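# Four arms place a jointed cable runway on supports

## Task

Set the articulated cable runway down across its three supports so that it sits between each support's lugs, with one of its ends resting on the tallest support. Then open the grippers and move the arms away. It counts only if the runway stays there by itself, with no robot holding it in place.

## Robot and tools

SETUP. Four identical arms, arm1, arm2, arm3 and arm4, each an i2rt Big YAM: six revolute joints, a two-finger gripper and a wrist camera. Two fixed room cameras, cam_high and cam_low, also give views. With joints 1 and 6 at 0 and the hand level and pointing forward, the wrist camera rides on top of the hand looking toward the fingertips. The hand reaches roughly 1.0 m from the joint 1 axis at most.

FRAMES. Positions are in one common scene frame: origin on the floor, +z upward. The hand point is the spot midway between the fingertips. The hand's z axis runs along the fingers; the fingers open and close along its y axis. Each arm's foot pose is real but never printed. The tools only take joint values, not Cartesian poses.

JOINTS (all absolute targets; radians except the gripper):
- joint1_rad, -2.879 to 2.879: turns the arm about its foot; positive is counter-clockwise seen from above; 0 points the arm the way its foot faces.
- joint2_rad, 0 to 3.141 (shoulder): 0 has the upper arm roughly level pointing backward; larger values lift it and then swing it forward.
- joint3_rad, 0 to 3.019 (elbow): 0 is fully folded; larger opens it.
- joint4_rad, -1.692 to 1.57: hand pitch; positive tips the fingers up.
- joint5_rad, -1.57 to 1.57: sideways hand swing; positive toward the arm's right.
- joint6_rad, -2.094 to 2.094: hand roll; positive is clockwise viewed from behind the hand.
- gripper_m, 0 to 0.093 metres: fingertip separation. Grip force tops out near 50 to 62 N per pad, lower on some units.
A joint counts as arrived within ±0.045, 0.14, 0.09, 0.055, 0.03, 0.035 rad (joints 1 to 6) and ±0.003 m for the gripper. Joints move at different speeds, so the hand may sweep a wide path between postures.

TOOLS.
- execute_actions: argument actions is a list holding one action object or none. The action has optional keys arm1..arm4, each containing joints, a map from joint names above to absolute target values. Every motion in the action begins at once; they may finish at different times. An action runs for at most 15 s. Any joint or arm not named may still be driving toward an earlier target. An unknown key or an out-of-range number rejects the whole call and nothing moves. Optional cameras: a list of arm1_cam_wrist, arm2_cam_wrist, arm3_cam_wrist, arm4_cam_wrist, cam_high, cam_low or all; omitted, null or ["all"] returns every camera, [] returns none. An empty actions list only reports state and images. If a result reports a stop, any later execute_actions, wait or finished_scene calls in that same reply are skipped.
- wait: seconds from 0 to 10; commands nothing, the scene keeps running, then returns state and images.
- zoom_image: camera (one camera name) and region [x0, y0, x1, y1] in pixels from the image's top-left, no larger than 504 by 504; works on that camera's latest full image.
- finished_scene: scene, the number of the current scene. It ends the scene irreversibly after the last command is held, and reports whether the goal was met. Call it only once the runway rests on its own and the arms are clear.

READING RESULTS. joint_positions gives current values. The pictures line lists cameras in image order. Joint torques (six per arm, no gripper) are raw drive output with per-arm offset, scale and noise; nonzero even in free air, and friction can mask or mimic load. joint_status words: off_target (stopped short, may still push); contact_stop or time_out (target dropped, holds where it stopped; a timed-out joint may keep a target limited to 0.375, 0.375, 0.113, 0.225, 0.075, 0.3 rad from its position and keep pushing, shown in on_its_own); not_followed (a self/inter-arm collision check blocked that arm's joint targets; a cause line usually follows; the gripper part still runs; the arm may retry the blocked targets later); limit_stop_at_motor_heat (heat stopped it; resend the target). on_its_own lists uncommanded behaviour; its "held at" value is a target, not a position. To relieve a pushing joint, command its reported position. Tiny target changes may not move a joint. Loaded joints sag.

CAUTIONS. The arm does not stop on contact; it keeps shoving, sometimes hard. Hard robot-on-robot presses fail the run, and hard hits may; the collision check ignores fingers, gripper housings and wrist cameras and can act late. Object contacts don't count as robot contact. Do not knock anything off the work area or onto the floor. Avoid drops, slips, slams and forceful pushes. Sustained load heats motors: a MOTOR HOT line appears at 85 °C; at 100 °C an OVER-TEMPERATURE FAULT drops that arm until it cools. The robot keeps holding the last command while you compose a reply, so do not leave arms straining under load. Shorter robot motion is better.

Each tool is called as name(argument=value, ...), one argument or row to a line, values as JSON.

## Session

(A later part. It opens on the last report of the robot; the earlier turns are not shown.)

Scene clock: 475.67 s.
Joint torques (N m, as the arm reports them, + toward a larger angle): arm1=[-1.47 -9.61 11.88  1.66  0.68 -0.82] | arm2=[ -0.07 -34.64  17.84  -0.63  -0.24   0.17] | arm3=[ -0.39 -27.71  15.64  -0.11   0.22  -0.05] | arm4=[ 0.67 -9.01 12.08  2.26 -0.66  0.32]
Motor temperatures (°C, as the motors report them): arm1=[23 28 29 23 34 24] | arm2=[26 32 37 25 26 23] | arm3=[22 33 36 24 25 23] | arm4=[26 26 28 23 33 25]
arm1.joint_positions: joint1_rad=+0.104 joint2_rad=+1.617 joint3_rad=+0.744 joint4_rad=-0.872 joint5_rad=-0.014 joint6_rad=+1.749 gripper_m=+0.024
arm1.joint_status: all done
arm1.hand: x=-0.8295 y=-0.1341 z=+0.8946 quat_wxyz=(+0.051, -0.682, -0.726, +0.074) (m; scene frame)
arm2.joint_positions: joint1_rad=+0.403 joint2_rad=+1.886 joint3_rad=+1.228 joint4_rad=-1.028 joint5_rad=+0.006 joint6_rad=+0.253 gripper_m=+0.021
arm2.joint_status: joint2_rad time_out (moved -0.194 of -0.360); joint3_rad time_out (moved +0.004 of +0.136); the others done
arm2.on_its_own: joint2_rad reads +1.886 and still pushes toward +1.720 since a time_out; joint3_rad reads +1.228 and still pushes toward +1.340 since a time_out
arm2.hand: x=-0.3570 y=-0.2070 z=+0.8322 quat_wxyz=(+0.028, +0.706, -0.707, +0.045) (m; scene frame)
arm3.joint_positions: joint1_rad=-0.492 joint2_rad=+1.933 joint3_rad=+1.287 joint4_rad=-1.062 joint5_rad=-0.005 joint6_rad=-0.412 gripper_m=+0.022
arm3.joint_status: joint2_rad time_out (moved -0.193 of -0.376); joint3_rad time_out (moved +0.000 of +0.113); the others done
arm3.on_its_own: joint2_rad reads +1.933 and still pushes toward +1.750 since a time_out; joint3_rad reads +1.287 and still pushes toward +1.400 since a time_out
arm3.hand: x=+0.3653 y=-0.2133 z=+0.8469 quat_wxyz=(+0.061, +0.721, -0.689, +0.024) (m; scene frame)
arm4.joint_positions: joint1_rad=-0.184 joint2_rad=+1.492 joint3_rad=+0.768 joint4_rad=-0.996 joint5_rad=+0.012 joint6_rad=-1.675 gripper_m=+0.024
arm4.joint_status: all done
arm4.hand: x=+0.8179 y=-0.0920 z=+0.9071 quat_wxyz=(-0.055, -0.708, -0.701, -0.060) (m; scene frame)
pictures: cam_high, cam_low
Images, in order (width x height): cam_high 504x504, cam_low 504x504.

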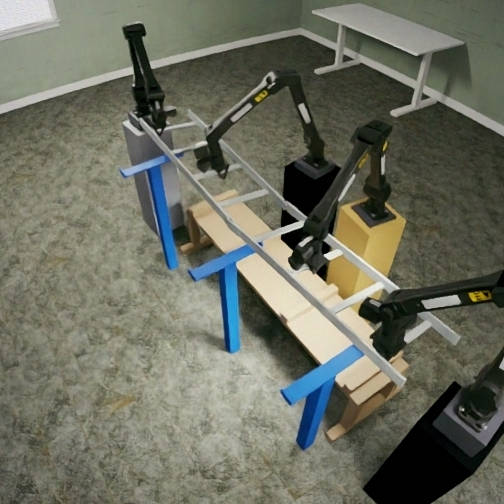

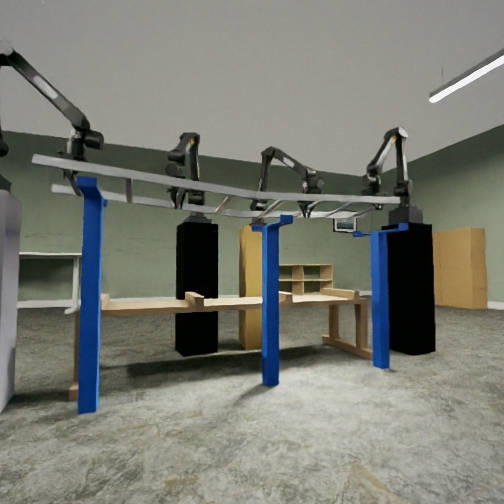

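execute_actions(
  actions=[
    {"arm2":{"joints":{"joint1_rad":0.28,"joint2_rad":2.0,"joint3_rad":1.77,"joint4_rad":-1.05,"joint6_rad":0.13}},"arm3":{"joints":{"joint1_rad":-0.37,"joint2_rad":2.04,"joint3_rad":1.85,"joint4_rad":-1.09,"joint6_rad":-0.29}},"arm1":{"joints":{"joint1_rad":0.5,"joint2_rad":1.62,"joint3_rad":0.86,"joint4_rad":-0.86,"joint6_rad":2.09}},"arm4":{"joints":{"joint1_rad":-0.54,"joint2_rad":1.52,"joint3_rad":0.88,"joint4_rad":-0.98,"joint6_rad":-2.03}}},
  ],
  cameras=["cam_high","cam_low"],
)

zoom_image(
  camera="cam_high",
  region=[110,130,390,410],
)

Scene clock: 496.03 s.
Joint torques (N m, as the arm reports them, + toward a larger angle): arm1=[  2.93 -11.89   7.29  -0.51  -0.21  -0.02] | arm2=[ -3.76 -39.86  18.68  -0.62   0.89  -0.41] | arm3=[  2.14 -31.37  16.47  -0.13  -0.22   0.1 ] | arm4=[  0.15 -10.06  10.17  -0.19  -1.14   0.18]
Motor temperatures (°C, as the motors report them): arm1=[23 27 30 23 31 24] | arm2=[26 33 41 24 26 23] | arm3=[22 34 41 23 25 23] | arm4=[26 26 28 23 31 25]
arm1.joint_positions: joint1_rad=+0.452 joint2_rad=+1.651 joint3_rad=+0.853 joint4_rad=-0.844 joint5_rad=+0.007 joint6_rad=+2.082 gripper_m=+0.024
arm1.joint_status: joint1_rad off_target (ended at +0.452, target +0.500); the others done
joint sent to its limit — the command would take arm1.joint6_rad past its upper limit, so that joint was sent only as far as its limit.
arm1.hand: x=-0.8223 y=-0.0062 z=+0.9062 quat_wxyz=(+0.003, -0.678, -0.734, +0.040) (m; scene frame)
arm2.joint_positions: joint1_rad=+0.333 joint2_rad=+2.170 joint3_rad=+1.628 joint4_rad=-1.019 joint5_rad=-0.025 joint6_rad=+0.167 gripper_m=+0.021
arm2.joint_status: joint1_rad time_out (moved -0.070 of -0.123); joint2_rad time_out (moved +0.284 of +0.114); joint3_rad time_out (moved +0.400 of +0.542); joint6_rad time_out (moved -0.086 of -0.123); the others done
arm2.on_its_own: joint1_rad reads +0.333 and still pushes toward +0.280 since a time_out; joint2_rad reads +2.170 and still pushes toward +2.000 since a time_out; joint3_rad reads +1.628 and still pushes toward +1.741 since a time_out; joint6_rad reads +0.167 and still pushes toward +0.130 since a time_out
arm2.hand: x=-0.3559 y=-0.0592 z=+0.8038 quat_wxyz=(+0.008, +0.712, -0.702, -0.018) (m; scene frame)
arm3.joint_positions: joint1_rad=-0.401 joint2_rad=+2.216 joint3_rad=+1.702 joint4_rad=-1.076 joint5_rad=+0.006 joint6_rad=-0.307 gripper_m=+0.022
arm3.joint_status: joint2_rad time_out (moved +0.284 of +0.107); joint3_rad time_out (moved +0.415 of +0.563); the others done
arm3.on_its_own: joint2_rad reads +2.216 and still pushes toward +2.040 since a time_out; joint3_rad reads +1.702 and still pushes toward +1.815 since a time_out
arm3.hand: x=+0.3633 y=-0.0644 z=+0.8186 quat_wxyz=(+0.004, +0.718, -0.696, +0.008) (m; scene frame)
arm4.joint_positions: joint1_rad=-0.550 joint2_rad=+1.532 joint3_rad=+0.855 joint4_rad=-0.967 joint5_rad=+0.024 joint6_rad=-2.041 gripper_m=+0.024
arm4.joint_status: all done
arm4.hand: x=+0.8125 y=+0.0380 z=+0.9183 quat_wxyz=(-0.032, -0.710, -0.703, -0.031) (m; scene frame)
pictures: cam_high, cam_low
Images, in order (width x height): cam_high 504x504, cam_low 504x504.

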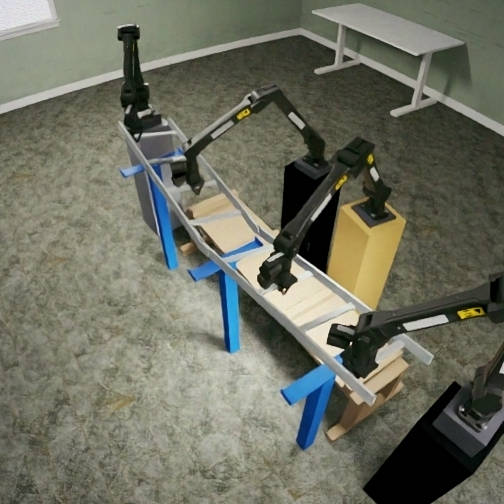

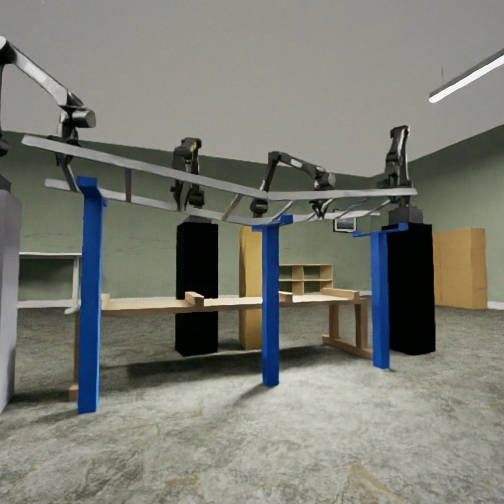

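Region (110, 130, 390, 410) of cam_high's 504x504 image, scaled by 1.800, with more detail than that image has.

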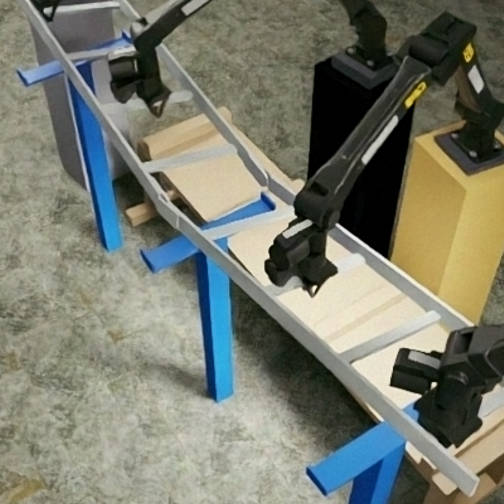

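execute_actions(
  actions=[
    {"arm2":{"joints":{"joint1_rad":0.26,"joint2_rad":2.0,"joint3_rad":1.95,"joint4_rad":-1.15}},"arm3":{"joints":{"joint1_rad":-0.34,"joint2_rad":2.04,"joint3_rad":2.02,"joint4_rad":-1.19}},"arm1":{"joints":{"joint1_rad":0.66,"joint3_rad":0.92,"joint4_rad":-0.9}},"arm4":{"joints":{"joint1_rad":-0.66,"joint3_rad":0.93,"joint4_rad":-1.0,"joint6_rad":-2.09}}},
  ],
  cameras=["cam_high","cam_low"],
)

zoom_image(
  camera="cam_high",
  region=[110,130,390,410],
)

Scene clock: 505.87 s.
Joint torques (N m, as the arm reports them, + toward a larger angle): arm1=[  6.5  -11.86   8.14  -0.99  -0.63  -0.03] | arm2=[ -4.85 -42.61  19.33  -0.89   0.74  -0.52] | arm3=[  3.38 -32.85  17.03   0.86   0.18  -0.1 ] | arm4=[ -2.65 -10.36  11.02  -0.4   -0.92   0.05]
Motor temperatures (°C, as the motors report them): arm1=[23 27 29 23 30 24] | arm2=[26 34 42 24 27 23] | arm3=[22 35 43 23 25 23] | arm4=[26 26 28 23 31 25]
arm1.joint_positions: joint1_rad=+0.569 joint2_rad=+1.647 joint3_rad=+0.909 joint4_rad=-0.870 joint5_rad=+0.017 joint6_rad=+2.082 gripper_m=+0.029
arm1.joint_status: joint1_rad time_out (moved +0.117 of +0.208); the others done
arm1.on_its_own: joint1_rad reads +0.569 and still pushes toward +0.660 since a time_out
arm1.hand: x=-0.8299 y=+0.0419 z=+0.9223 quat_wxyz=(-0.007, -0.634, -0.773, +0.025) (m; scene frame)
arm2.joint_positions: joint1_rad=+0.333 joint2_rad=+2.182 joint3_rad=+1.779 joint4_rad=-1.108 joint5_rad=-0.020 joint6_rad=+0.177 gripper_m=+0.021
arm2.joint_status: joint1_rad time_out (moved +0.000 of -0.073); joint2_rad time_out (moved +0.012 of -0.170); joint3_rad time_out (moved +0.150 of +0.322); the others done
arm2.on_its_own: joint1_rad reads +0.333 and still pushes toward +0.260 since a time_out; joint2_rad reads +2.182 and still pushes toward +2.000 since a time_out; joint3_rad reads +1.779 and still pushes toward +1.891 since a time_out; joint6_rad reads +0.177 and still pushes toward +0.130 since a time_out
arm2.hand: x=-0.3619 y=-0.0208 z=+0.8486 quat_wxyz=(-0.008, +0.708, -0.705, -0.037) (m; scene frame)
arm3.joint_positions: joint1_rad=-0.386 joint2_rad=+2.228 joint3_rad=+1.849 joint4_rad=-1.196 joint5_rad=-0.004 joint6_rad=-0.286 gripper_m=+0.022
arm3.joint_status: joint1_rad time_out (moved +0.015 of +0.061); joint2_rad time_out (moved +0.012 of -0.176); joint3_rad time_out (moved +0.147 of +0.318); the others done
arm3.on_its_own: joint1_rad reads -0.386 and still pushes toward -0.340 since a time_out; joint2_rad reads +2.228 and still pushes toward +2.040 since a time_out; joint3_rad reads +1.849 and still pushes toward +1.962 since a time_out
arm3.hand: x=+0.3595 y=-0.0333 z=+0.8622 quat_wxyz=(-0.001, +0.716, -0.698, -0.001) (m; scene frame)
arm4.joint_positions: joint1_rad=-0.636 joint2_rad=+1.532 joint3_rad=+0.899 joint4_rad=-0.982 joint5_rad=+0.019 joint6_rad=-2.079 gripper_m=+0.025
arm4.joint_status: all done
joint sent to its limit — the command would take arm4.joint6_rad past its lower limit, so that joint was sent only as far as its limit.
arm4.hand: x=+0.8126 y=+0.0728 z=+0.9316 quat_wxyz=(-0.020, -0.728, -0.685, -0.023) (m; scene frame)
pictures: cam_high, cam_low
Images, in order (width x height): cam_high 504x504, cam_low 504x504.

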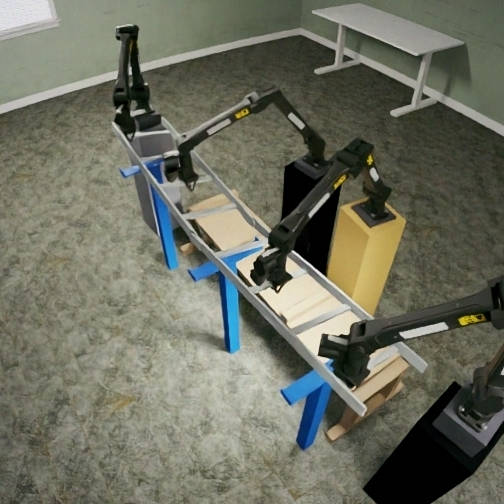

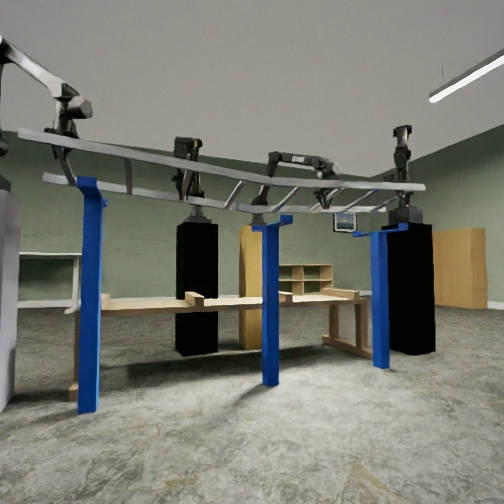

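Region (110, 130, 390, 410) of cam_high's 504x504 image, scaled by 1.800, with more detail than that image has.

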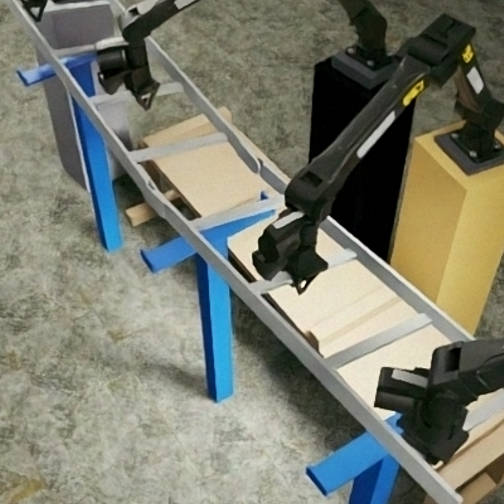

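execute_actions(
  actions=[
    {"arm2":{"joints":{"joint2_rad":2.16,"joint3_rad":2.0,"joint4_rad":-1.1}},"arm3":{"joints":{"joint2_rad":2.2,"joint3_rad":2.07,"joint4_rad":-1.15}},"arm1":{"joints":{"joint1_rad":0.6,"joint2_rad":1.92,"joint3_rad":0.98,"joint4_rad":-0.65}},"arm4":{"joints":{"joint1_rad":-0.64,"joint2_rad":1.67,"joint3_rad":0.94,"joint4_rad":-0.86}}},
  ],
  cameras=["cam_high","cam_low"],
)

zoom_image(
  camera="cam_high",
  region=[110,130,390,410],
)

zoom_image(
  camera="cam_low",
  region=[20,140,440,280],
)

Scene clock: 520.03 s.
Joint torques (N m, as the arm reports them, + toward a larger angle): arm1=[  1.51 -14.43   9.     0.12   0.76  -0.02] | arm2=[ -3.99 -46.54  18.61  -1.28   0.54  -0.43] | arm3=[  2.95 -33.23  16.58   0.55  -0.72  -0.12] | arm4=[  0.14 -13.19  10.56   0.89  -1.73   0.05]
Motor temperatures (°C, as the motors report them): arm1=[23 27 29 23 30 24] | arm2=[26 36 44 24 27 23] | arm3=[22 36 45 23 25 23] | arm4=[26 26 28 23 31 25]
arm1.joint_positions: joint1_rad=+0.570 joint2_rad=+1.956 joint3_rad=+0.935 joint4_rad=-0.651 joint5_rad=-0.016 joint6_rad=+2.082 gripper_m=+0.028
arm1.joint_status: all done
arm1.hand: x=-0.8267 y=+0.0516 z=+0.8075 quat_wxyz=(+0.015, -0.634, -0.771, +0.053) (m; scene frame)
arm2.joint_positions: joint1_rad=+0.325 joint2_rad=+2.373 joint3_rad=+1.834 joint4_rad=-1.053 joint5_rad=-0.014 joint6_rad=+0.165 gripper_m=+0.021
arm2.joint_status: joint2_rad time_out (moved +0.191 of -0.022); joint3_rad time_out (moved +0.055 of +0.221); the others done
arm2.on_its_own: joint1_rad reads +0.325 and still pushes toward +0.260 since a time_out; joint2_rad reads +2.373 and still pushes toward +2.160 since a time_out; joint3_rad reads +1.834 and still pushes toward +1.947 since a time_out; joint6_rad reads +0.165 and still pushes toward +0.130 since a time_out
arm2.hand: x=-0.3571 y=-0.0158 z=+0.7450 quat_wxyz=(+0.013, +0.710, -0.704, -0.002) (m; scene frame)
arm3.joint_positions: joint1_rad=-0.381 joint2_rad=+2.380 joint3_rad=+1.906 joint4_rad=-1.152 joint5_rad=+0.021 joint6_rad=-0.284 gripper_m=+0.022
arm3.joint_status: joint2_rad time_out (moved +0.152 of -0.028); joint3_rad time_out (moved +0.057 of +0.221); the others done
arm3.on_its_own: joint2_rad reads +2.380 and still pushes toward +2.200 since a time_out; joint3_rad reads +1.906 and still pushes toward +2.019 since a time_out
arm3.hand: x=+0.3632 y=-0.0254 z=+0.7833 quat_wxyz=(+0.016, +0.717, -0.696, +0.023) (m; scene frame)
arm4.joint_positions: joint1_rad=-0.649 joint2_rad=+1.703 joint3_rad=+0.899 joint4_rad=-0.874 joint5_rad=+0.039 joint6_rad=-2.079 gripper_m=+0.025
arm4.joint_status: all done
arm4.hand: x=+0.8130 y=+0.0834 z=+0.8693 quat_wxyz=(-0.048, -0.730, -0.680, -0.040) (m; scene frame)
pictures: cam_high, cam_low
Images, in order (width x height): cam_high 504x504, cam_low 504x504.

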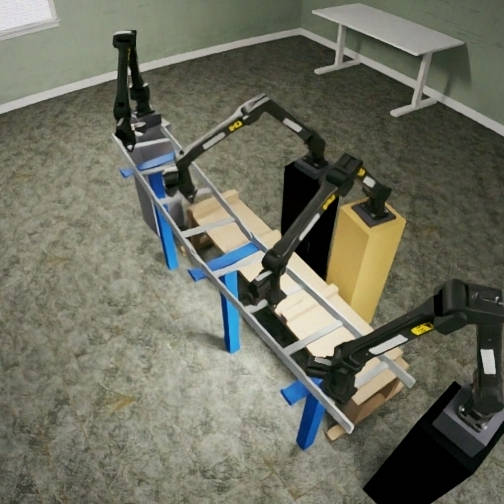

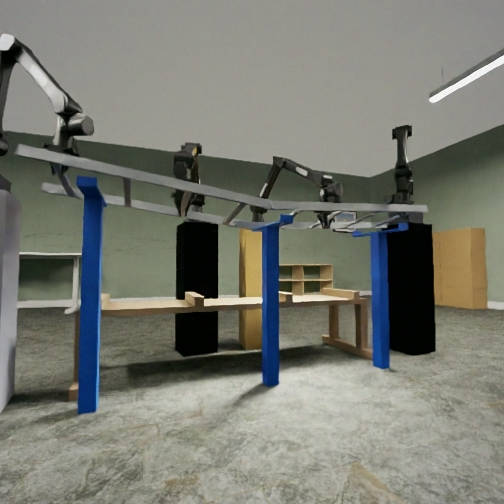

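Region (110, 130, 390, 410) of cam_high's 504x504 image, scaled by 1.800, with more detail than that image has.

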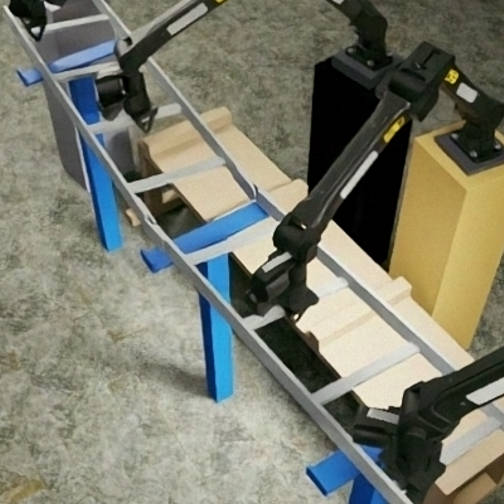

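Region (20, 140, 440, 280) of cam_low's 504x504 image, scaled by 1.200, with more detail than that image has.

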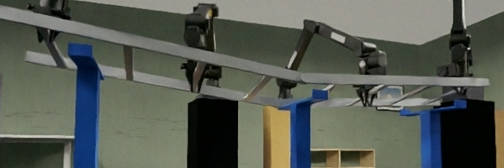

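execute_actions(
  actions=[
    {"arm2":{"joints":{"joint1_rad":0.25,"joint2_rad":2.2,"joint3_rad":2.2,"joint4_rad":-1.2}},"arm3":{"joints":{"joint1_rad":-0.33,"joint2_rad":2.24,"joint3_rad":2.27,"joint4_rad":-1.25}},"arm1":{"joints":{"joint1_rad":0.72,"joint2_rad":1.88,"joint3_rad":1.03,"joint4_rad":-0.7}},"arm4":{"joints":{"joint1_rad":-0.72,"joint2_rad":1.64,"joint3_rad":0.98,"joint4_rad":-0.9}}},
  ],
  cameras=["cam_high","cam_low","arm4_cam_wrist","arm1_cam_wrist"],
)

zoom_image(
  camera="cam_high",
  region=[110,130,390,410],
)

Scene clock: 531.43 s.
Joint torques (N m, as the arm reports them, + toward a larger angle): arm1=[  5.33 -14.2    9.11   0.2    0.47  -0.03] | arm2=[ -4.32 -47.5   19.25  -1.27   0.36  -0.37] | arm3=[  3.38 -34.66  17.06   0.91  -0.14  -0.22] | arm4=[ -1.07 -14.1   11.83   0.12  -1.89   0.05]
Motor temperatures (°C, as the motors report them): arm1=[23 28 29 23 29 24] | arm2=[26 37 45 24 26 23] | arm3=[22 37 46 23 25 23] | arm4=[26 26 28 23 31 25]
arm1.joint_positions: joint1_rad=+0.644 joint2_rad=+1.910 joint3_rad=+0.994 joint4_rad=-0.700 joint5_rad=-0.009 joint6_rad=+2.082 gripper_m=+0.031
arm1.joint_status: joint1_rad time_out (moved +0.074 of +0.150); the others done
arm1.on_its_own: joint1_rad reads +0.644 and still pushes toward +0.720 since a time_out
arm1.hand: x=-0.8237 y=+0.0950 z=+0.8376 quat_wxyz=(+0.006, -0.605, -0.795, +0.027) (m; scene frame)
arm2.joint_positions: joint1_rad=+0.314 joint2_rad=+2.412 joint3_rad=+2.007 joint4_rad=-1.150 joint5_rad=-0.010 joint6_rad=+0.164 gripper_m=+0.021
arm2.joint_status: joint1_rad time_out (moved -0.011 of -0.075); joint2_rad time_out (moved +0.038 of -0.173); joint3_rad time_out (moved +0.173 of +0.366); the others done
arm2.on_its_own: joint1_rad reads +0.314 and still pushes toward +0.250 since a time_out; joint2_rad reads +2.412 and still pushes toward +2.200 since a time_out; joint3_rad reads +2.007 and still pushes toward +2.119 since a time_out
arm2.hand: x=-0.3557 y=+0.0254 z=+0.7787 quat_wxyz=(+0.001, +0.706, -0.708, -0.017) (m; scene frame)
arm3.joint_positions: joint1_rad=-0.376 joint2_rad=+2.429 joint3_rad=+2.078 joint4_rad=-1.259 joint5_rad=+0.005 joint6_rad=-0.274 gripper_m=+0.022
arm3.joint_status: joint1_rad time_out (moved +0.006 of +0.051); joint2_rad time_out (moved +0.049 of -0.140); joint3_rad time_out (moved +0.172 of +0.364); the others done
arm3.on_its_own: joint1_rad reads -0.376 and still pushes toward -0.330 since a time_out; joint2_rad reads +2.429 and still pushes toward +2.240 since a time_out; joint3_rad reads +2.078 and still pushes toward +2.191 since a time_out
arm3.hand: x=+0.3651 y=+0.0081 z=+0.8106 quat_wxyz=(+0.012, +0.715, -0.699, +0.012) (m; scene frame)
arm4.joint_positions: joint1_rad=-0.716 joint2_rad=+1.683 joint3_rad=+0.930 joint4_rad=-0.895 joint5_rad=+0.043 joint6_rad=-2.079 gripper_m=+0.027
arm4.joint_status: all done
arm4.hand: x=+0.8174 y=+0.1124 z=+0.8851 quat_wxyz=(-0.034, -0.753, -0.656, -0.037) (m; scene frame)
pictures: arm1_cam_wrist, arm4_cam_wrist, cam_high, cam_low
Images, in order (width x height): arm1_cam_wrist 504x504, arm4_cam_wrist 504x504, cam_high 504x504, cam_low 504x504.

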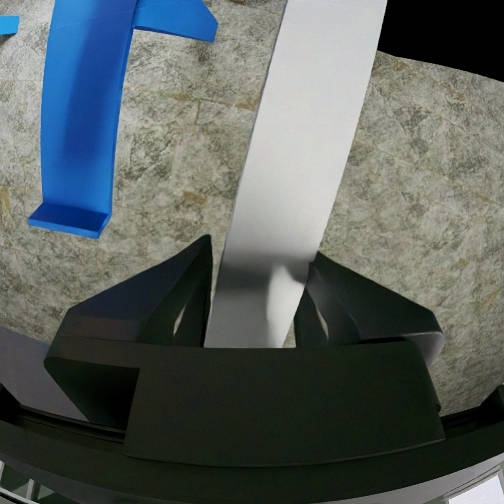

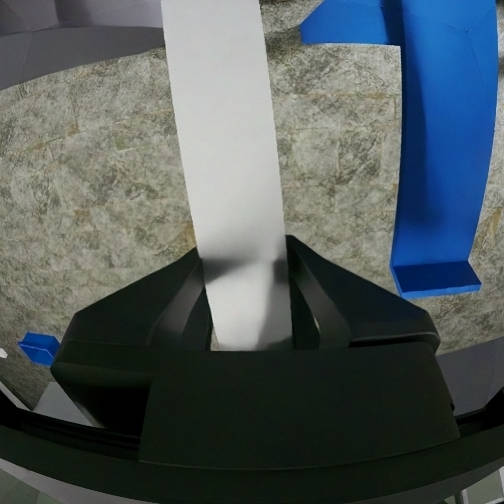

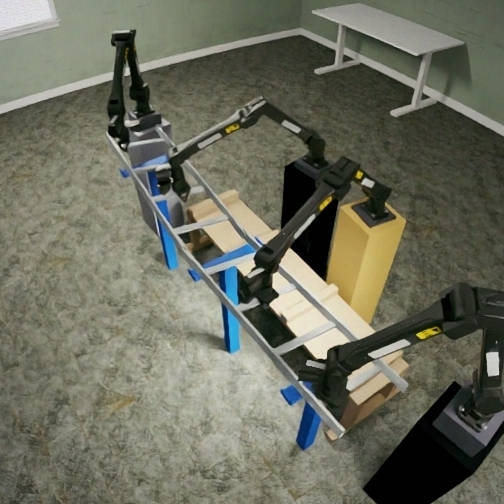

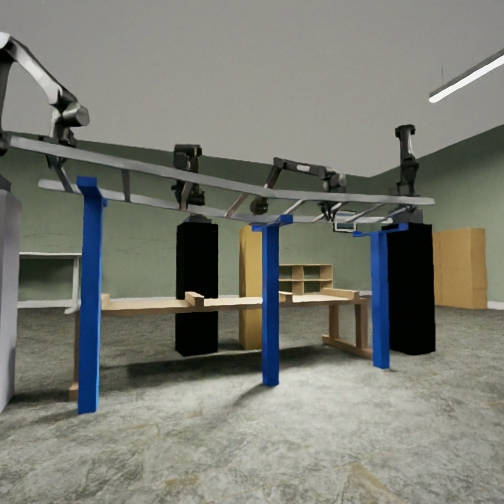

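Region (110, 130, 390, 410) of cam_high's 504x504 image, scaled by 1.800, with more detail than that image has.

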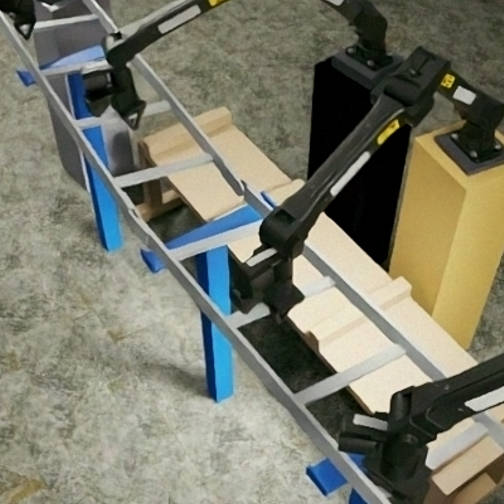

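execute_actions(
  actions=[
    {"arm2":{"joints":{"joint2_rad":2.4,"joint3_rad":2.2,"joint4_rad":-1.1,"joint1_rad":0.29}},"arm3":{"joints":{"joint2_rad":2.42,"joint3_rad":2.25,"joint4_rad":-1.17,"joint1_rad":-0.36}},"arm1":{"joints":{"joint1_rad":0.63,"joint2_rad":2.05,"joint3_rad":1.04,"joint4_rad":-0.57}},"arm4":{"joints":{"joint1_rad":-0.69,"joint2_rad":1.8,"joint3_rad":0.99,"joint4_rad":-0.77}}},
  ],
  cameras=["cam_high","cam_low","arm4_cam_wrist","arm1_cam_wrist"],
)

zoom_image(
  camera="cam_high",
  region=[100,110,420,470],
)

zoom_image(
  camera="cam_low",
  region=[20,140,440,280],
)

Scene clock: 547.60 s.
Joint torques (N m, as the arm reports them, + toward a larger angle): arm1=[ -1.54 -18.33   5.96  -0.27   0.86  -0.02] | arm2=[ -1.44 -38.81  18.79   1.16   0.09  -0.35] | arm3=[  0.63 -26.79  16.89   3.35  -0.45  -0.22] | arm4=[  2.24 -11.31  10.62   2.68  -2.44   0.04]
Motor temperatures (°C, as the motors report them): arm1=[23 28 29 23 29 24] | arm2=[26 38 46 24 26 23] | arm3=[22 37 47 23 25 23] | arm4=[26 26 29 23 32 25]
arm1.joint_positions: joint1_rad=+0.635 joint2_rad=+2.122 joint3_rad=+1.021 joint4_rad=-0.561 joint5_rad=-0.019 joint6_rad=+2.082 gripper_m=+0.031
arm1.joint_status: all done
arm1.hand: x=-0.8255 y=+0.0895 z=+0.7537 quat_wxyz=(+0.014, -0.609, -0.792, +0.049) (m; scene frame)
arm2.joint_positions: joint1_rad=+0.317 joint2_rad=+2.512 joint3_rad=+2.024 joint4_rad=-1.119 joint5_rad=-0.002 joint6_rad=+0.162 gripper_m=+0.021
arm2.joint_status: joint3_rad time_out (moved +0.017 of +0.193); the others done
arm2.on_its_own: joint3_rad reads +2.024 and still pushes toward +2.137 since a time_out
arm2.hand: x=-0.3558 y=+0.0181 z=+0.7165 quat_wxyz=(+0.012, +0.708, -0.706, +0.007) (m; scene frame)
arm3.joint_positions: joint1_rad=-0.374 joint2_rad=+2.494 joint3_rad=+2.095 joint4_rad=-1.231 joint5_rad=+0.013 joint6_rad=-0.274 gripper_m=+0.022
arm3.joint_status: joint3_rad time_out (moved +0.017 of +0.172); joint4_rad time_out (moved +0.028 of +0.089); the others done
arm3.on_its_own: joint3_rad reads +2.095 and still pushes toward +2.207 since a time_out; joint4_rad reads -1.231 and still pushes toward -1.170 since a time_out
arm3.hand: x=+0.3654 y=+0.0083 z=+0.7715 quat_wxyz=(+0.019, +0.716, -0.698, +0.021) (m; scene frame)
arm4.joint_positions: joint1_rad=-0.724 joint2_rad=+1.792 joint3_rad=+0.946 joint4_rad=-0.822 joint5_rad=+0.056 joint6_rad=-2.079 gripper_m=+0.028
arm4.joint_status: all done
arm4.hand: x=+0.8144 y=+0.1226 z=+0.8468 quat_wxyz=(-0.042, -0.755, -0.652, -0.046) (m; scene frame)
pictures: arm1_cam_wrist, arm4_cam_wrist, cam_high, cam_low
Images, in order (width x height): arm1_cam_wrist 504x504, arm4_cam_wrist 504x504, cam_high 504x504, cam_low 504x504.

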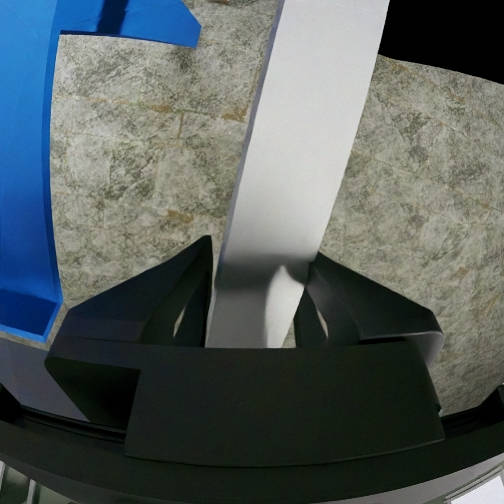

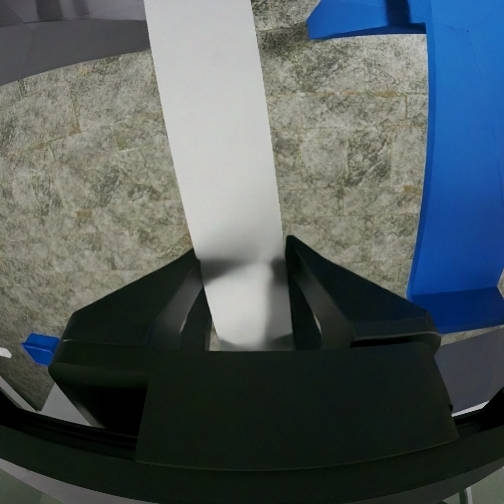

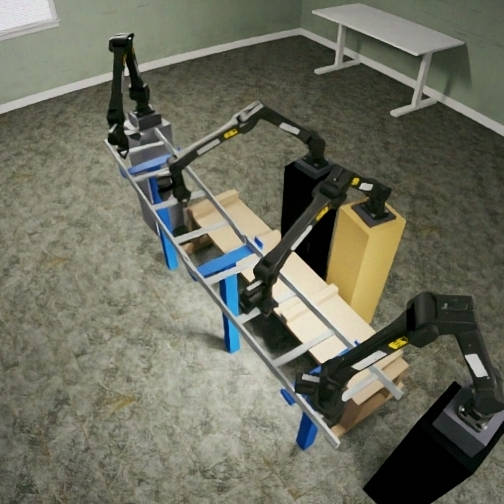

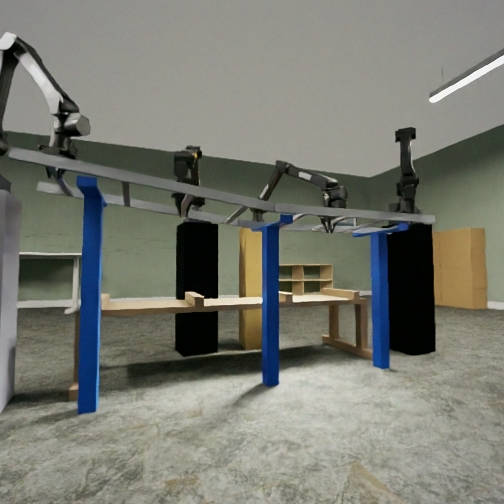

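Region (100, 110, 420, 470) of cam_high's 504x504 image, scaled by 1.400, with more detail than that image has.

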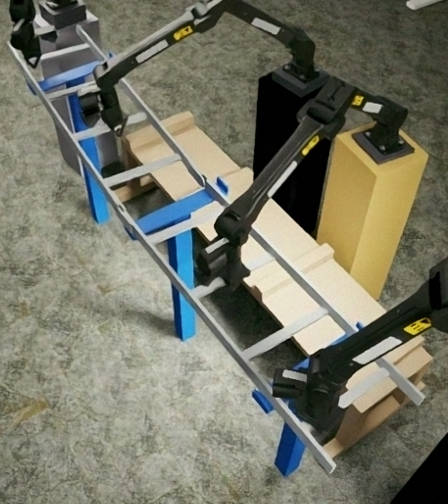

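Region (20, 140, 440, 280) of cam_low's 504x504 image, scaled by 1.200, with more detail than that image has.

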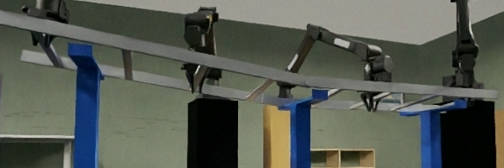

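execute_actions(
  actions=[
    {"arm2":{"joints":{"joint2_rad":2.4,"joint3_rad":1.88,"joint4_rad":-1.05}},"arm3":{"joints":{"joint2_rad":2.4,"joint3_rad":1.95,"joint4_rad":-1.12}},"arm1":{"joints":{"joint1_rad":0.52,"joint2_rad":2.05,"joint3_rad":0.96}},"arm4":{"joints":{"joint1_rad":-0.58,"joint2_rad":1.76,"joint3_rad":0.93,"joint6_rad":-2.03}}},
  ],
  cameras=["cam_high","cam_low","arm4_cam_wrist","arm1_cam_wrist"],
)

zoom_image(
  camera="cam_high",
  region=[100,110,420,470],
)

zoom_image(
  camera="cam_low",
  region=[20,140,440,280],
)

Scene clock: 559.87 s.
Joint torques (N m, as the arm reports them, + toward a larger angle): arm1=[ -5.89 -17.29   2.86  -0.82   2.06  -0.02] | arm2=[ -2.55 -32.35   8.15   0.69   0.2   -0.4 ] | arm3=[  0.79 -23.06   7.92   1.89  -0.68  -0.18] | arm4=[  6.91 -13.76   7.4    1.82  -3.15   0.58]
Motor temperatures (°C, as the motors report them): arm1=[23 28 29 23 29 24] | arm2=[26 37 45 24 26 23] | arm3=[22 37 45 23 25 23] | arm4=[26 26 28 23 33 25]
arm1.joint_positions: joint1_rad=+0.578 joint2_rad=+2.114 joint3_rad=+0.971 joint4_rad=-0.548 joint5_rad=-0.048 joint6_rad=+2.082 gripper_m=+0.029
arm1.joint_status: joint1_rad time_out (moved -0.057 of -0.115); the others done
arm1.on_its_own: joint1_rad reads +0.578 and still pushes toward +0.520 since a time_out
arm1.hand: x=-0.8306 y=+0.0595 z=+0.7499 quat_wxyz=(+0.032, -0.631, -0.773, +0.060) (m; scene frame)
arm2.joint_positions: joint1_rad=+0.328 joint2_rad=+2.456 joint3_rad=+1.889 joint4_rad=-1.059 joint5_rad=-0.005 joint6_rad=+0.170 gripper_m=+0.021
arm2.joint_status: all done
arm2.hand: x=-0.3586 y=-0.0126 z=+0.7094 quat_wxyz=(+0.019, +0.709, -0.705, +0.014) (m; scene frame)
arm3.joint_positions: joint1_rad=-0.376 joint2_rad=+2.430 joint3_rad=+1.947 joint4_rad=-1.150 joint5_rad=+0.019 joint6_rad=-0.278 gripper_m=+0.022
arm3.joint_status: all done
arm3.hand: x=+0.3613 y=-0.0179 z=+0.7636 quat_wxyz=(+0.019, +0.717, -0.697, +0.024) (m; scene frame)
arm4.joint_positions: joint1_rad=-0.669 joint2_rad=+1.790 joint3_rad=+0.919 joint4_rad=-0.805 joint5_rad=+0.073 joint6_rad=-2.078 gripper_m=+0.027
arm4.joint_status: joint1_rad time_out (moved +0.055 of +0.144); joint6_rad time_out (moved +0.001 of +0.049); the others done
arm4.on_its_own: joint1_rad reads -0.669 and still pushes toward -0.580 since a time_out; joint6_rad reads -2.078 and still pushes toward -2.030 since a time_out
arm4.hand: x=+0.8109 y=+0.1021 z=+0.8407 quat_wxyz=(-0.044, -0.736, -0.673, -0.056) (m; scene frame)
pictures: arm1_cam_wrist, arm4_cam_wrist, cam_high, cam_low
Images, in order (width x height): arm1_cam_wrist 504x504, arm4_cam_wrist 504x504, cam_high 504x504, cam_low 504x504.

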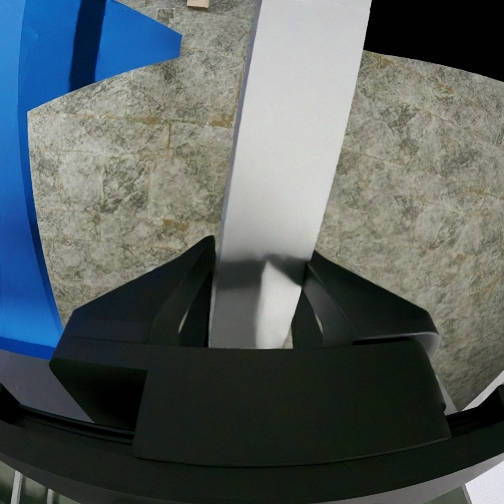

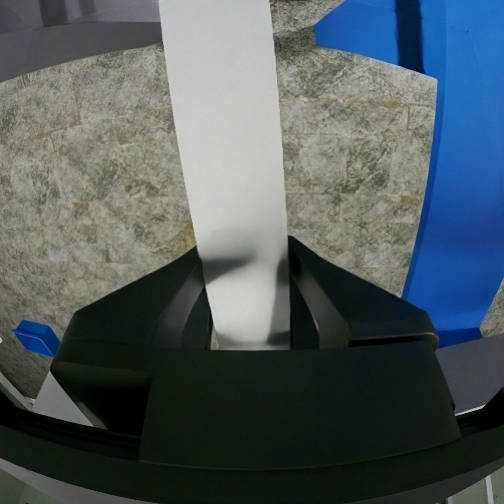

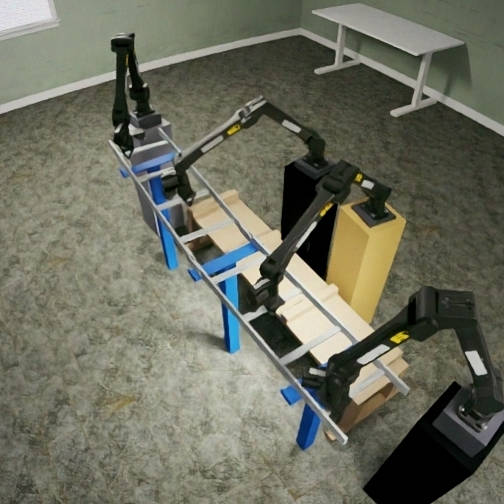

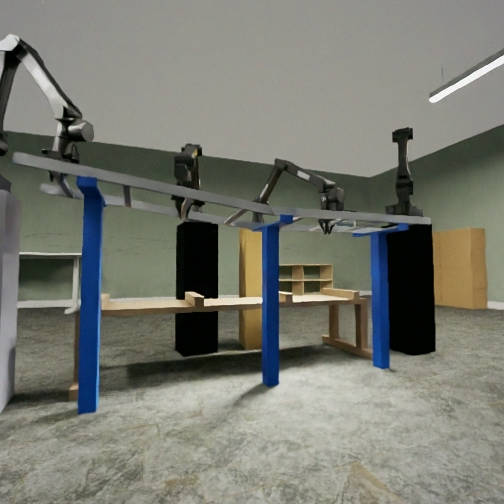

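Region (100, 110, 420, 470) of cam_high's 504x504 image, scaled by 1.400, with more detail than that image has.

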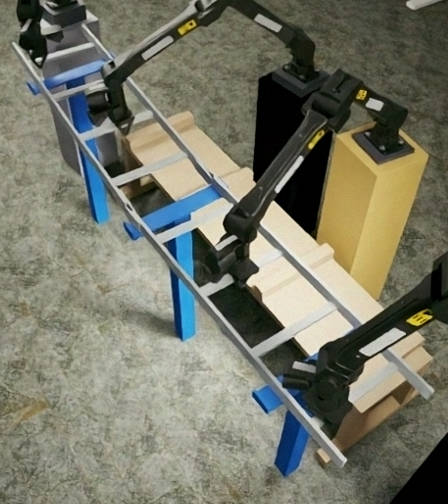

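Region (20, 140, 440, 280) of cam_low's 504x504 image, scaled by 1.200, with more detail than that image has.

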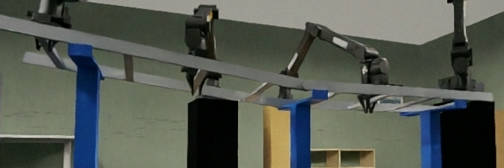

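execute_actions(
  actions=[
    {"arm1":{"joints":{"joint1_rad":0.578,"gripper_m":0.093}},"arm4":{"joints":{"joint1_rad":-0.669,"joint6_rad":-2.078,"gripper_m":0.093}},"arm2":{"joints":{"gripper_m":0.093}},"arm3":{"joints":{"gripper_m":0.093}}},
  ],
  cameras=[],
)

execute_actions(
  actions=[
    {"arm1":{"joints":{"joint2_rad":1.6,"joint4_rad":-1.0}},"arm4":{"joints":{"joint2_rad":1.3,"joint4_rad":-1.2}},"arm2":{"joints":{"joint2_rad":2.0,"joint4_rad":-1.4}},"arm3":{"joints":{"joint2_rad":2.0,"joint4_rad":-1.45}}},
  ],
  cameras=["cam_high","cam_low"],
)

zoom_image(
  camera="cam_high",
  region=[100,110,420,470],
)

zoom_image(
  camera="cam_low",
  region=[20,140,440,280],
)

Scene clock: 573.60 s.
Joint torques (N m, as the arm reports them, + toward a larger angle): arm1=[ -1.53 -12.99   4.28  -0.4    0.24  -0.02] | arm2=[ -0.58 -26.07   9.01   0.72   0.11  -0.14] | arm3=[  0.07 -22.42   8.3    0.99  -0.06  -0.16] | arm4=[ -1.09 -12.9    7.6    0.92  -0.21   0.05]
Motor temperatures (°C, as the motors report them): arm1=[23 28 28 23 31 24] | arm2=[26 36 40 24 26 23] | arm3=[22 36 40 23 25 23] | arm4=[26 26 28 23 35 25]
arm1.joint_positions: joint1_rad=+0.582 joint2_rad=+2.061 joint3_rad=+0.960 joint4_rad=-0.559 joint5_rad=-0.004 joint6_rad=+2.082 gripper_m=+0.093
arm1.joint_status: all done
arm1.hand: x=-0.8217 y=+0.0595 z=+0.7690 quat_wxyz=(+0.007, -0.629, -0.776, +0.049) (m; scene frame)
arm2.joint_positions: joint1_rad=+0.292 joint2_rad=+2.392 joint3_rad=+1.883 joint4_rad=-1.057 joint5_rad=-0.004 joint6_rad=+0.139 gripper_m=+0.093
arm2.joint_status: all done
arm2.hand: x=-0.3362 y=+0.0040 z=+0.7489 quat_wxyz=(+0.001, +0.707, -0.707, -0.010) (m; scene frame)
arm3.joint_positions: joint1_rad=-0.369 joint2_rad=+2.419 joint3_rad=+1.945 joint4_rad=-1.130 joint5_rad=+0.003 joint6_rad=-0.280 gripper_m=+0.093
arm3.joint_status: all done
arm3.hand: x=+0.3558 y=-0.0096 z=+0.7702 quat_wxyz=(+0.010, +0.720, -0.694, +0.010) (m; scene frame)
arm4.joint_positions: joint1_rad=-0.665 joint2_rad=+1.778 joint3_rad=+0.919 joint4_rad=-0.782 joint5_rad=+0.002 joint6_rad=-2.078 gripper_m=+0.093
arm4.joint_status: all done
arm4.hand: x=+0.7967 y=+0.0948 z=+0.8440 quat_wxyz=(-0.035, -0.737, -0.674, -0.018) (m; scene frame)
pictures: none
No camera images: the call's "cameras" was empty. Leave "cameras" out to get every camera's image.

Scene clock: 575.27 s.
Joint torques (N m, as the arm reports them, + toward a larger angle): arm1=[-1.47 -9.19  8.   -0.34  0.23 -0.03] | arm2=[ -0.38 -23.29  11.32  -0.12   0.13  -0.09] | arm3=[  0.22 -17.5    9.64   0.35  -0.06  -0.15] | arm4=[-0.93 -5.93 10.73  0.05 -0.2   0.06]
Motor temperatures (°C, as the motors report them): arm1=[23 28 28 23 31 24] | arm2=[26 36 40 24 26 23] | arm3=[22 36 40 23 25 23] | arm4=[26 26 28 23 34 25]
arm1.joint_positions: joint1_rad=+0.582 joint2_rad=+1.595 joint3_rad=+0.957 joint4_rad=-0.988 joint5_rad=-0.004 joint6_rad=+2.082 gripper_m=+0.093
arm1.joint_status: all done
arm1.hand: x=-0.8352 y=+0.0490 z=+0.9563 quat_wxyz=(+0.005, -0.629, -0.776, +0.032) (m; scene frame)
arm2.joint_positions: joint1_rad=+0.292 joint2_rad=+1.999 joint3_rad=+1.872 joint4_rad=-1.384 joint5_rad=-0.004 joint6_rad=+0.139 gripper_m=+0.093
arm2.joint_status: all done
arm2.hand: x=-0.3270 y=-0.0430 z=+0.9946 quat_wxyz=(-0.015, +0.707, -0.706, -0.032) (m; scene frame)
arm3.joint_positions: joint1_rad=-0.369 joint2_rad=+1.997 joint3_rad=+1.941 joint4_rad=-1.441 joint5_rad=+0.003 joint6_rad=-0.280 gripper_m=+0.093
arm3.joint_status: all done
arm3.hand: x=+0.3441 y=-0.0524 z=+1.0408 quat_wxyz=(-0.036, +0.719, -0.693, -0.017) (m; scene frame)
arm4.joint_positions: joint1_rad=-0.665 joint2_rad=+1.284 joint3_rad=+0.919 joint4_rad=-1.188 joint5_rad=+0.002 joint6_rad=-2.078 gripper_m=+0.093
arm4.joint_status: all done
arm4.hand: x=+0.8416 y=+0.0608 z=+1.0225 quat_wxyz=(+0.008, -0.738, -0.675, -0.007) (m; scene frame)
pictures: cam_high, cam_low
Images, in order (width x height): cam_high 504x504, cam_low 504x504.

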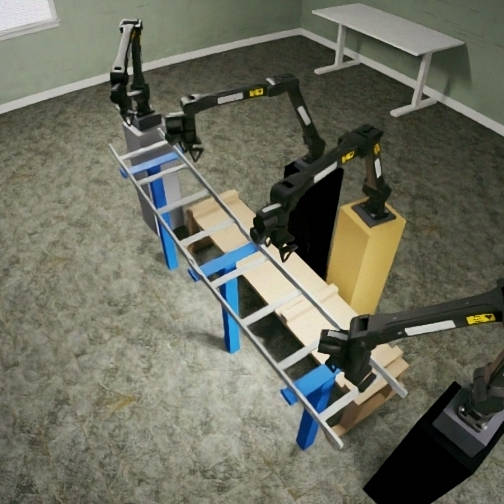

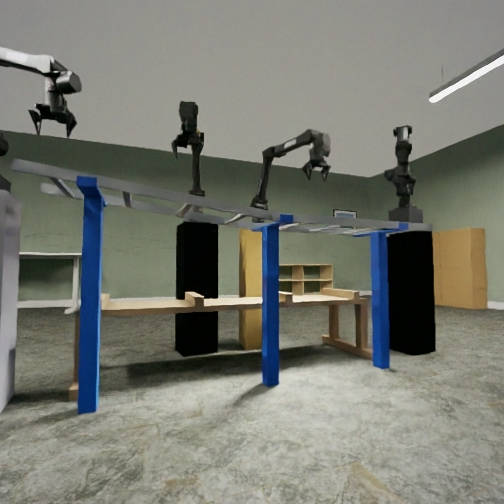

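Region (100, 110, 420, 470) of cam_high's 504x504 image, scaled by 1.400, with more detail than that image has.

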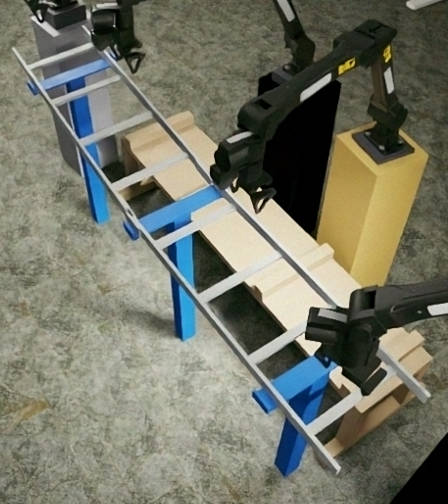

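Region (20, 140, 440, 280) of cam_low's 504x504 image, scaled by 1.200, with more detail than that image has.

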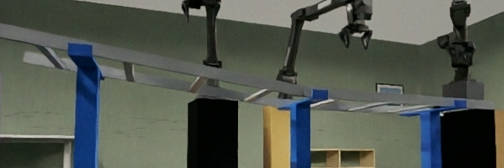

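Seated. Retract.

execute_actions(
  actions=[
    {"arm1":{"joints":{"joint1_rad":0.4,"joint2_rad":0.6,"joint3_rad":1.0,"joint6_rad":0}},"arm4":{"joints":{"joint1_rad":-0.4,"joint2_rad":0.6,"joint3_rad":1.0,"joint6_rad":0}},"arm2":{"joints":{"joint2_rad":0.8,"joint3_rad":1.2}},"arm3":{"joints":{"joint2_rad":0.8,"joint3_rad":1.2}}},
  ],
  cameras=["cam_high"],
)

finished_scene(
  scene=1,
)

Scene clock: 583.20 s.
Joint torques (N m, as the arm reports them, + toward a larger angle): arm1=[-0.38  0.5  14.53  1.27  0.05 -0.2 ] | arm2=[-0.73 -1.69  9.52  0.99  0.16 -0.11] | arm3=[ 0.29 -1.27  9.11  1.45 -0.05 -0.14] | arm4=[-0.93  1.16 14.21  1.56 -0.02  0.2 ]
Motor temperatures (°C, as the motors report them): arm1=[23 28 29 23 30 24] | arm2=[26 35 40 24 26 23] | arm3=[22 35 39 23 25 23] | arm4=[26 26 28 23 33 25]
arm1.joint_positions: joint1_rad=+0.392 joint2_rad=+0.594 joint3_rad=+0.957 joint4_rad=-0.989 joint5_rad=-0.001 joint6_rad=+0.015 gripper_m=+0.093
arm1.joint_status: all done
arm1.hand: x=-0.8676 y=-0.0533 z=+1.3131 quat_wxyz=(-0.435, +0.229, -0.862, -0.119) (m; scene frame)
arm2.joint_positions: joint1_rad=+0.292 joint2_rad=+0.794 joint3_rad=+1.213 joint4_rad=-1.388 joint5_rad=-0.004 joint6_rad=+0.138 gripper_m=+0.093
arm2.joint_status: all done
arm2.hand: x=-0.2765 y=-0.3834 z=+1.2391 quat_wxyz=(-0.176, +0.674, -0.674, -0.245) (m; scene frame)
arm3.joint_positions: joint1_rad=-0.369 joint2_rad=+0.793 joint3_rad=+1.198 joint4_rad=-1.445 joint5_rad=+0.003 joint6_rad=-0.280 gripper_m=+0.093
arm3.joint_status: all done
arm3.hand: x=+0.2564 y=-0.4022 z=+1.2445 quat_wxyz=(-0.231, +0.694, -0.669, -0.130) (m; scene frame)
arm4.joint_positions: joint1_rad=-0.394 joint2_rad=+0.594 joint3_rad=+0.967 joint4_rad=-1.188 joint5_rad=-0.001 joint6_rad=-0.013 gripper_m=+0.093
arm4.joint_status: all done
arm4.hand: x=+0.8639 y=-0.0470 z=+1.2501 quat_wxyz=(+0.068, -0.920, +0.142, +0.358) (m; scene frame)
pictures: cam_high
Images, in order (width x height): cam_high 504x504.

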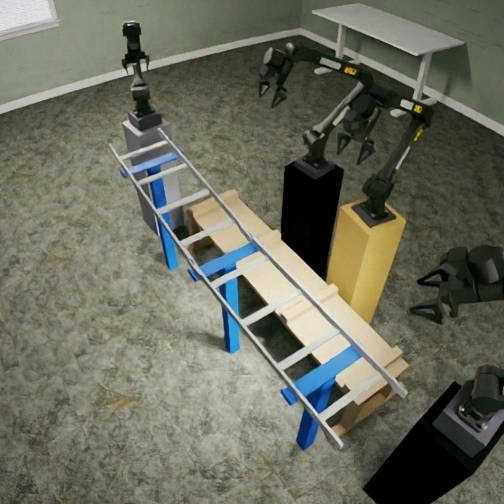

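The scene is finished: the task was done.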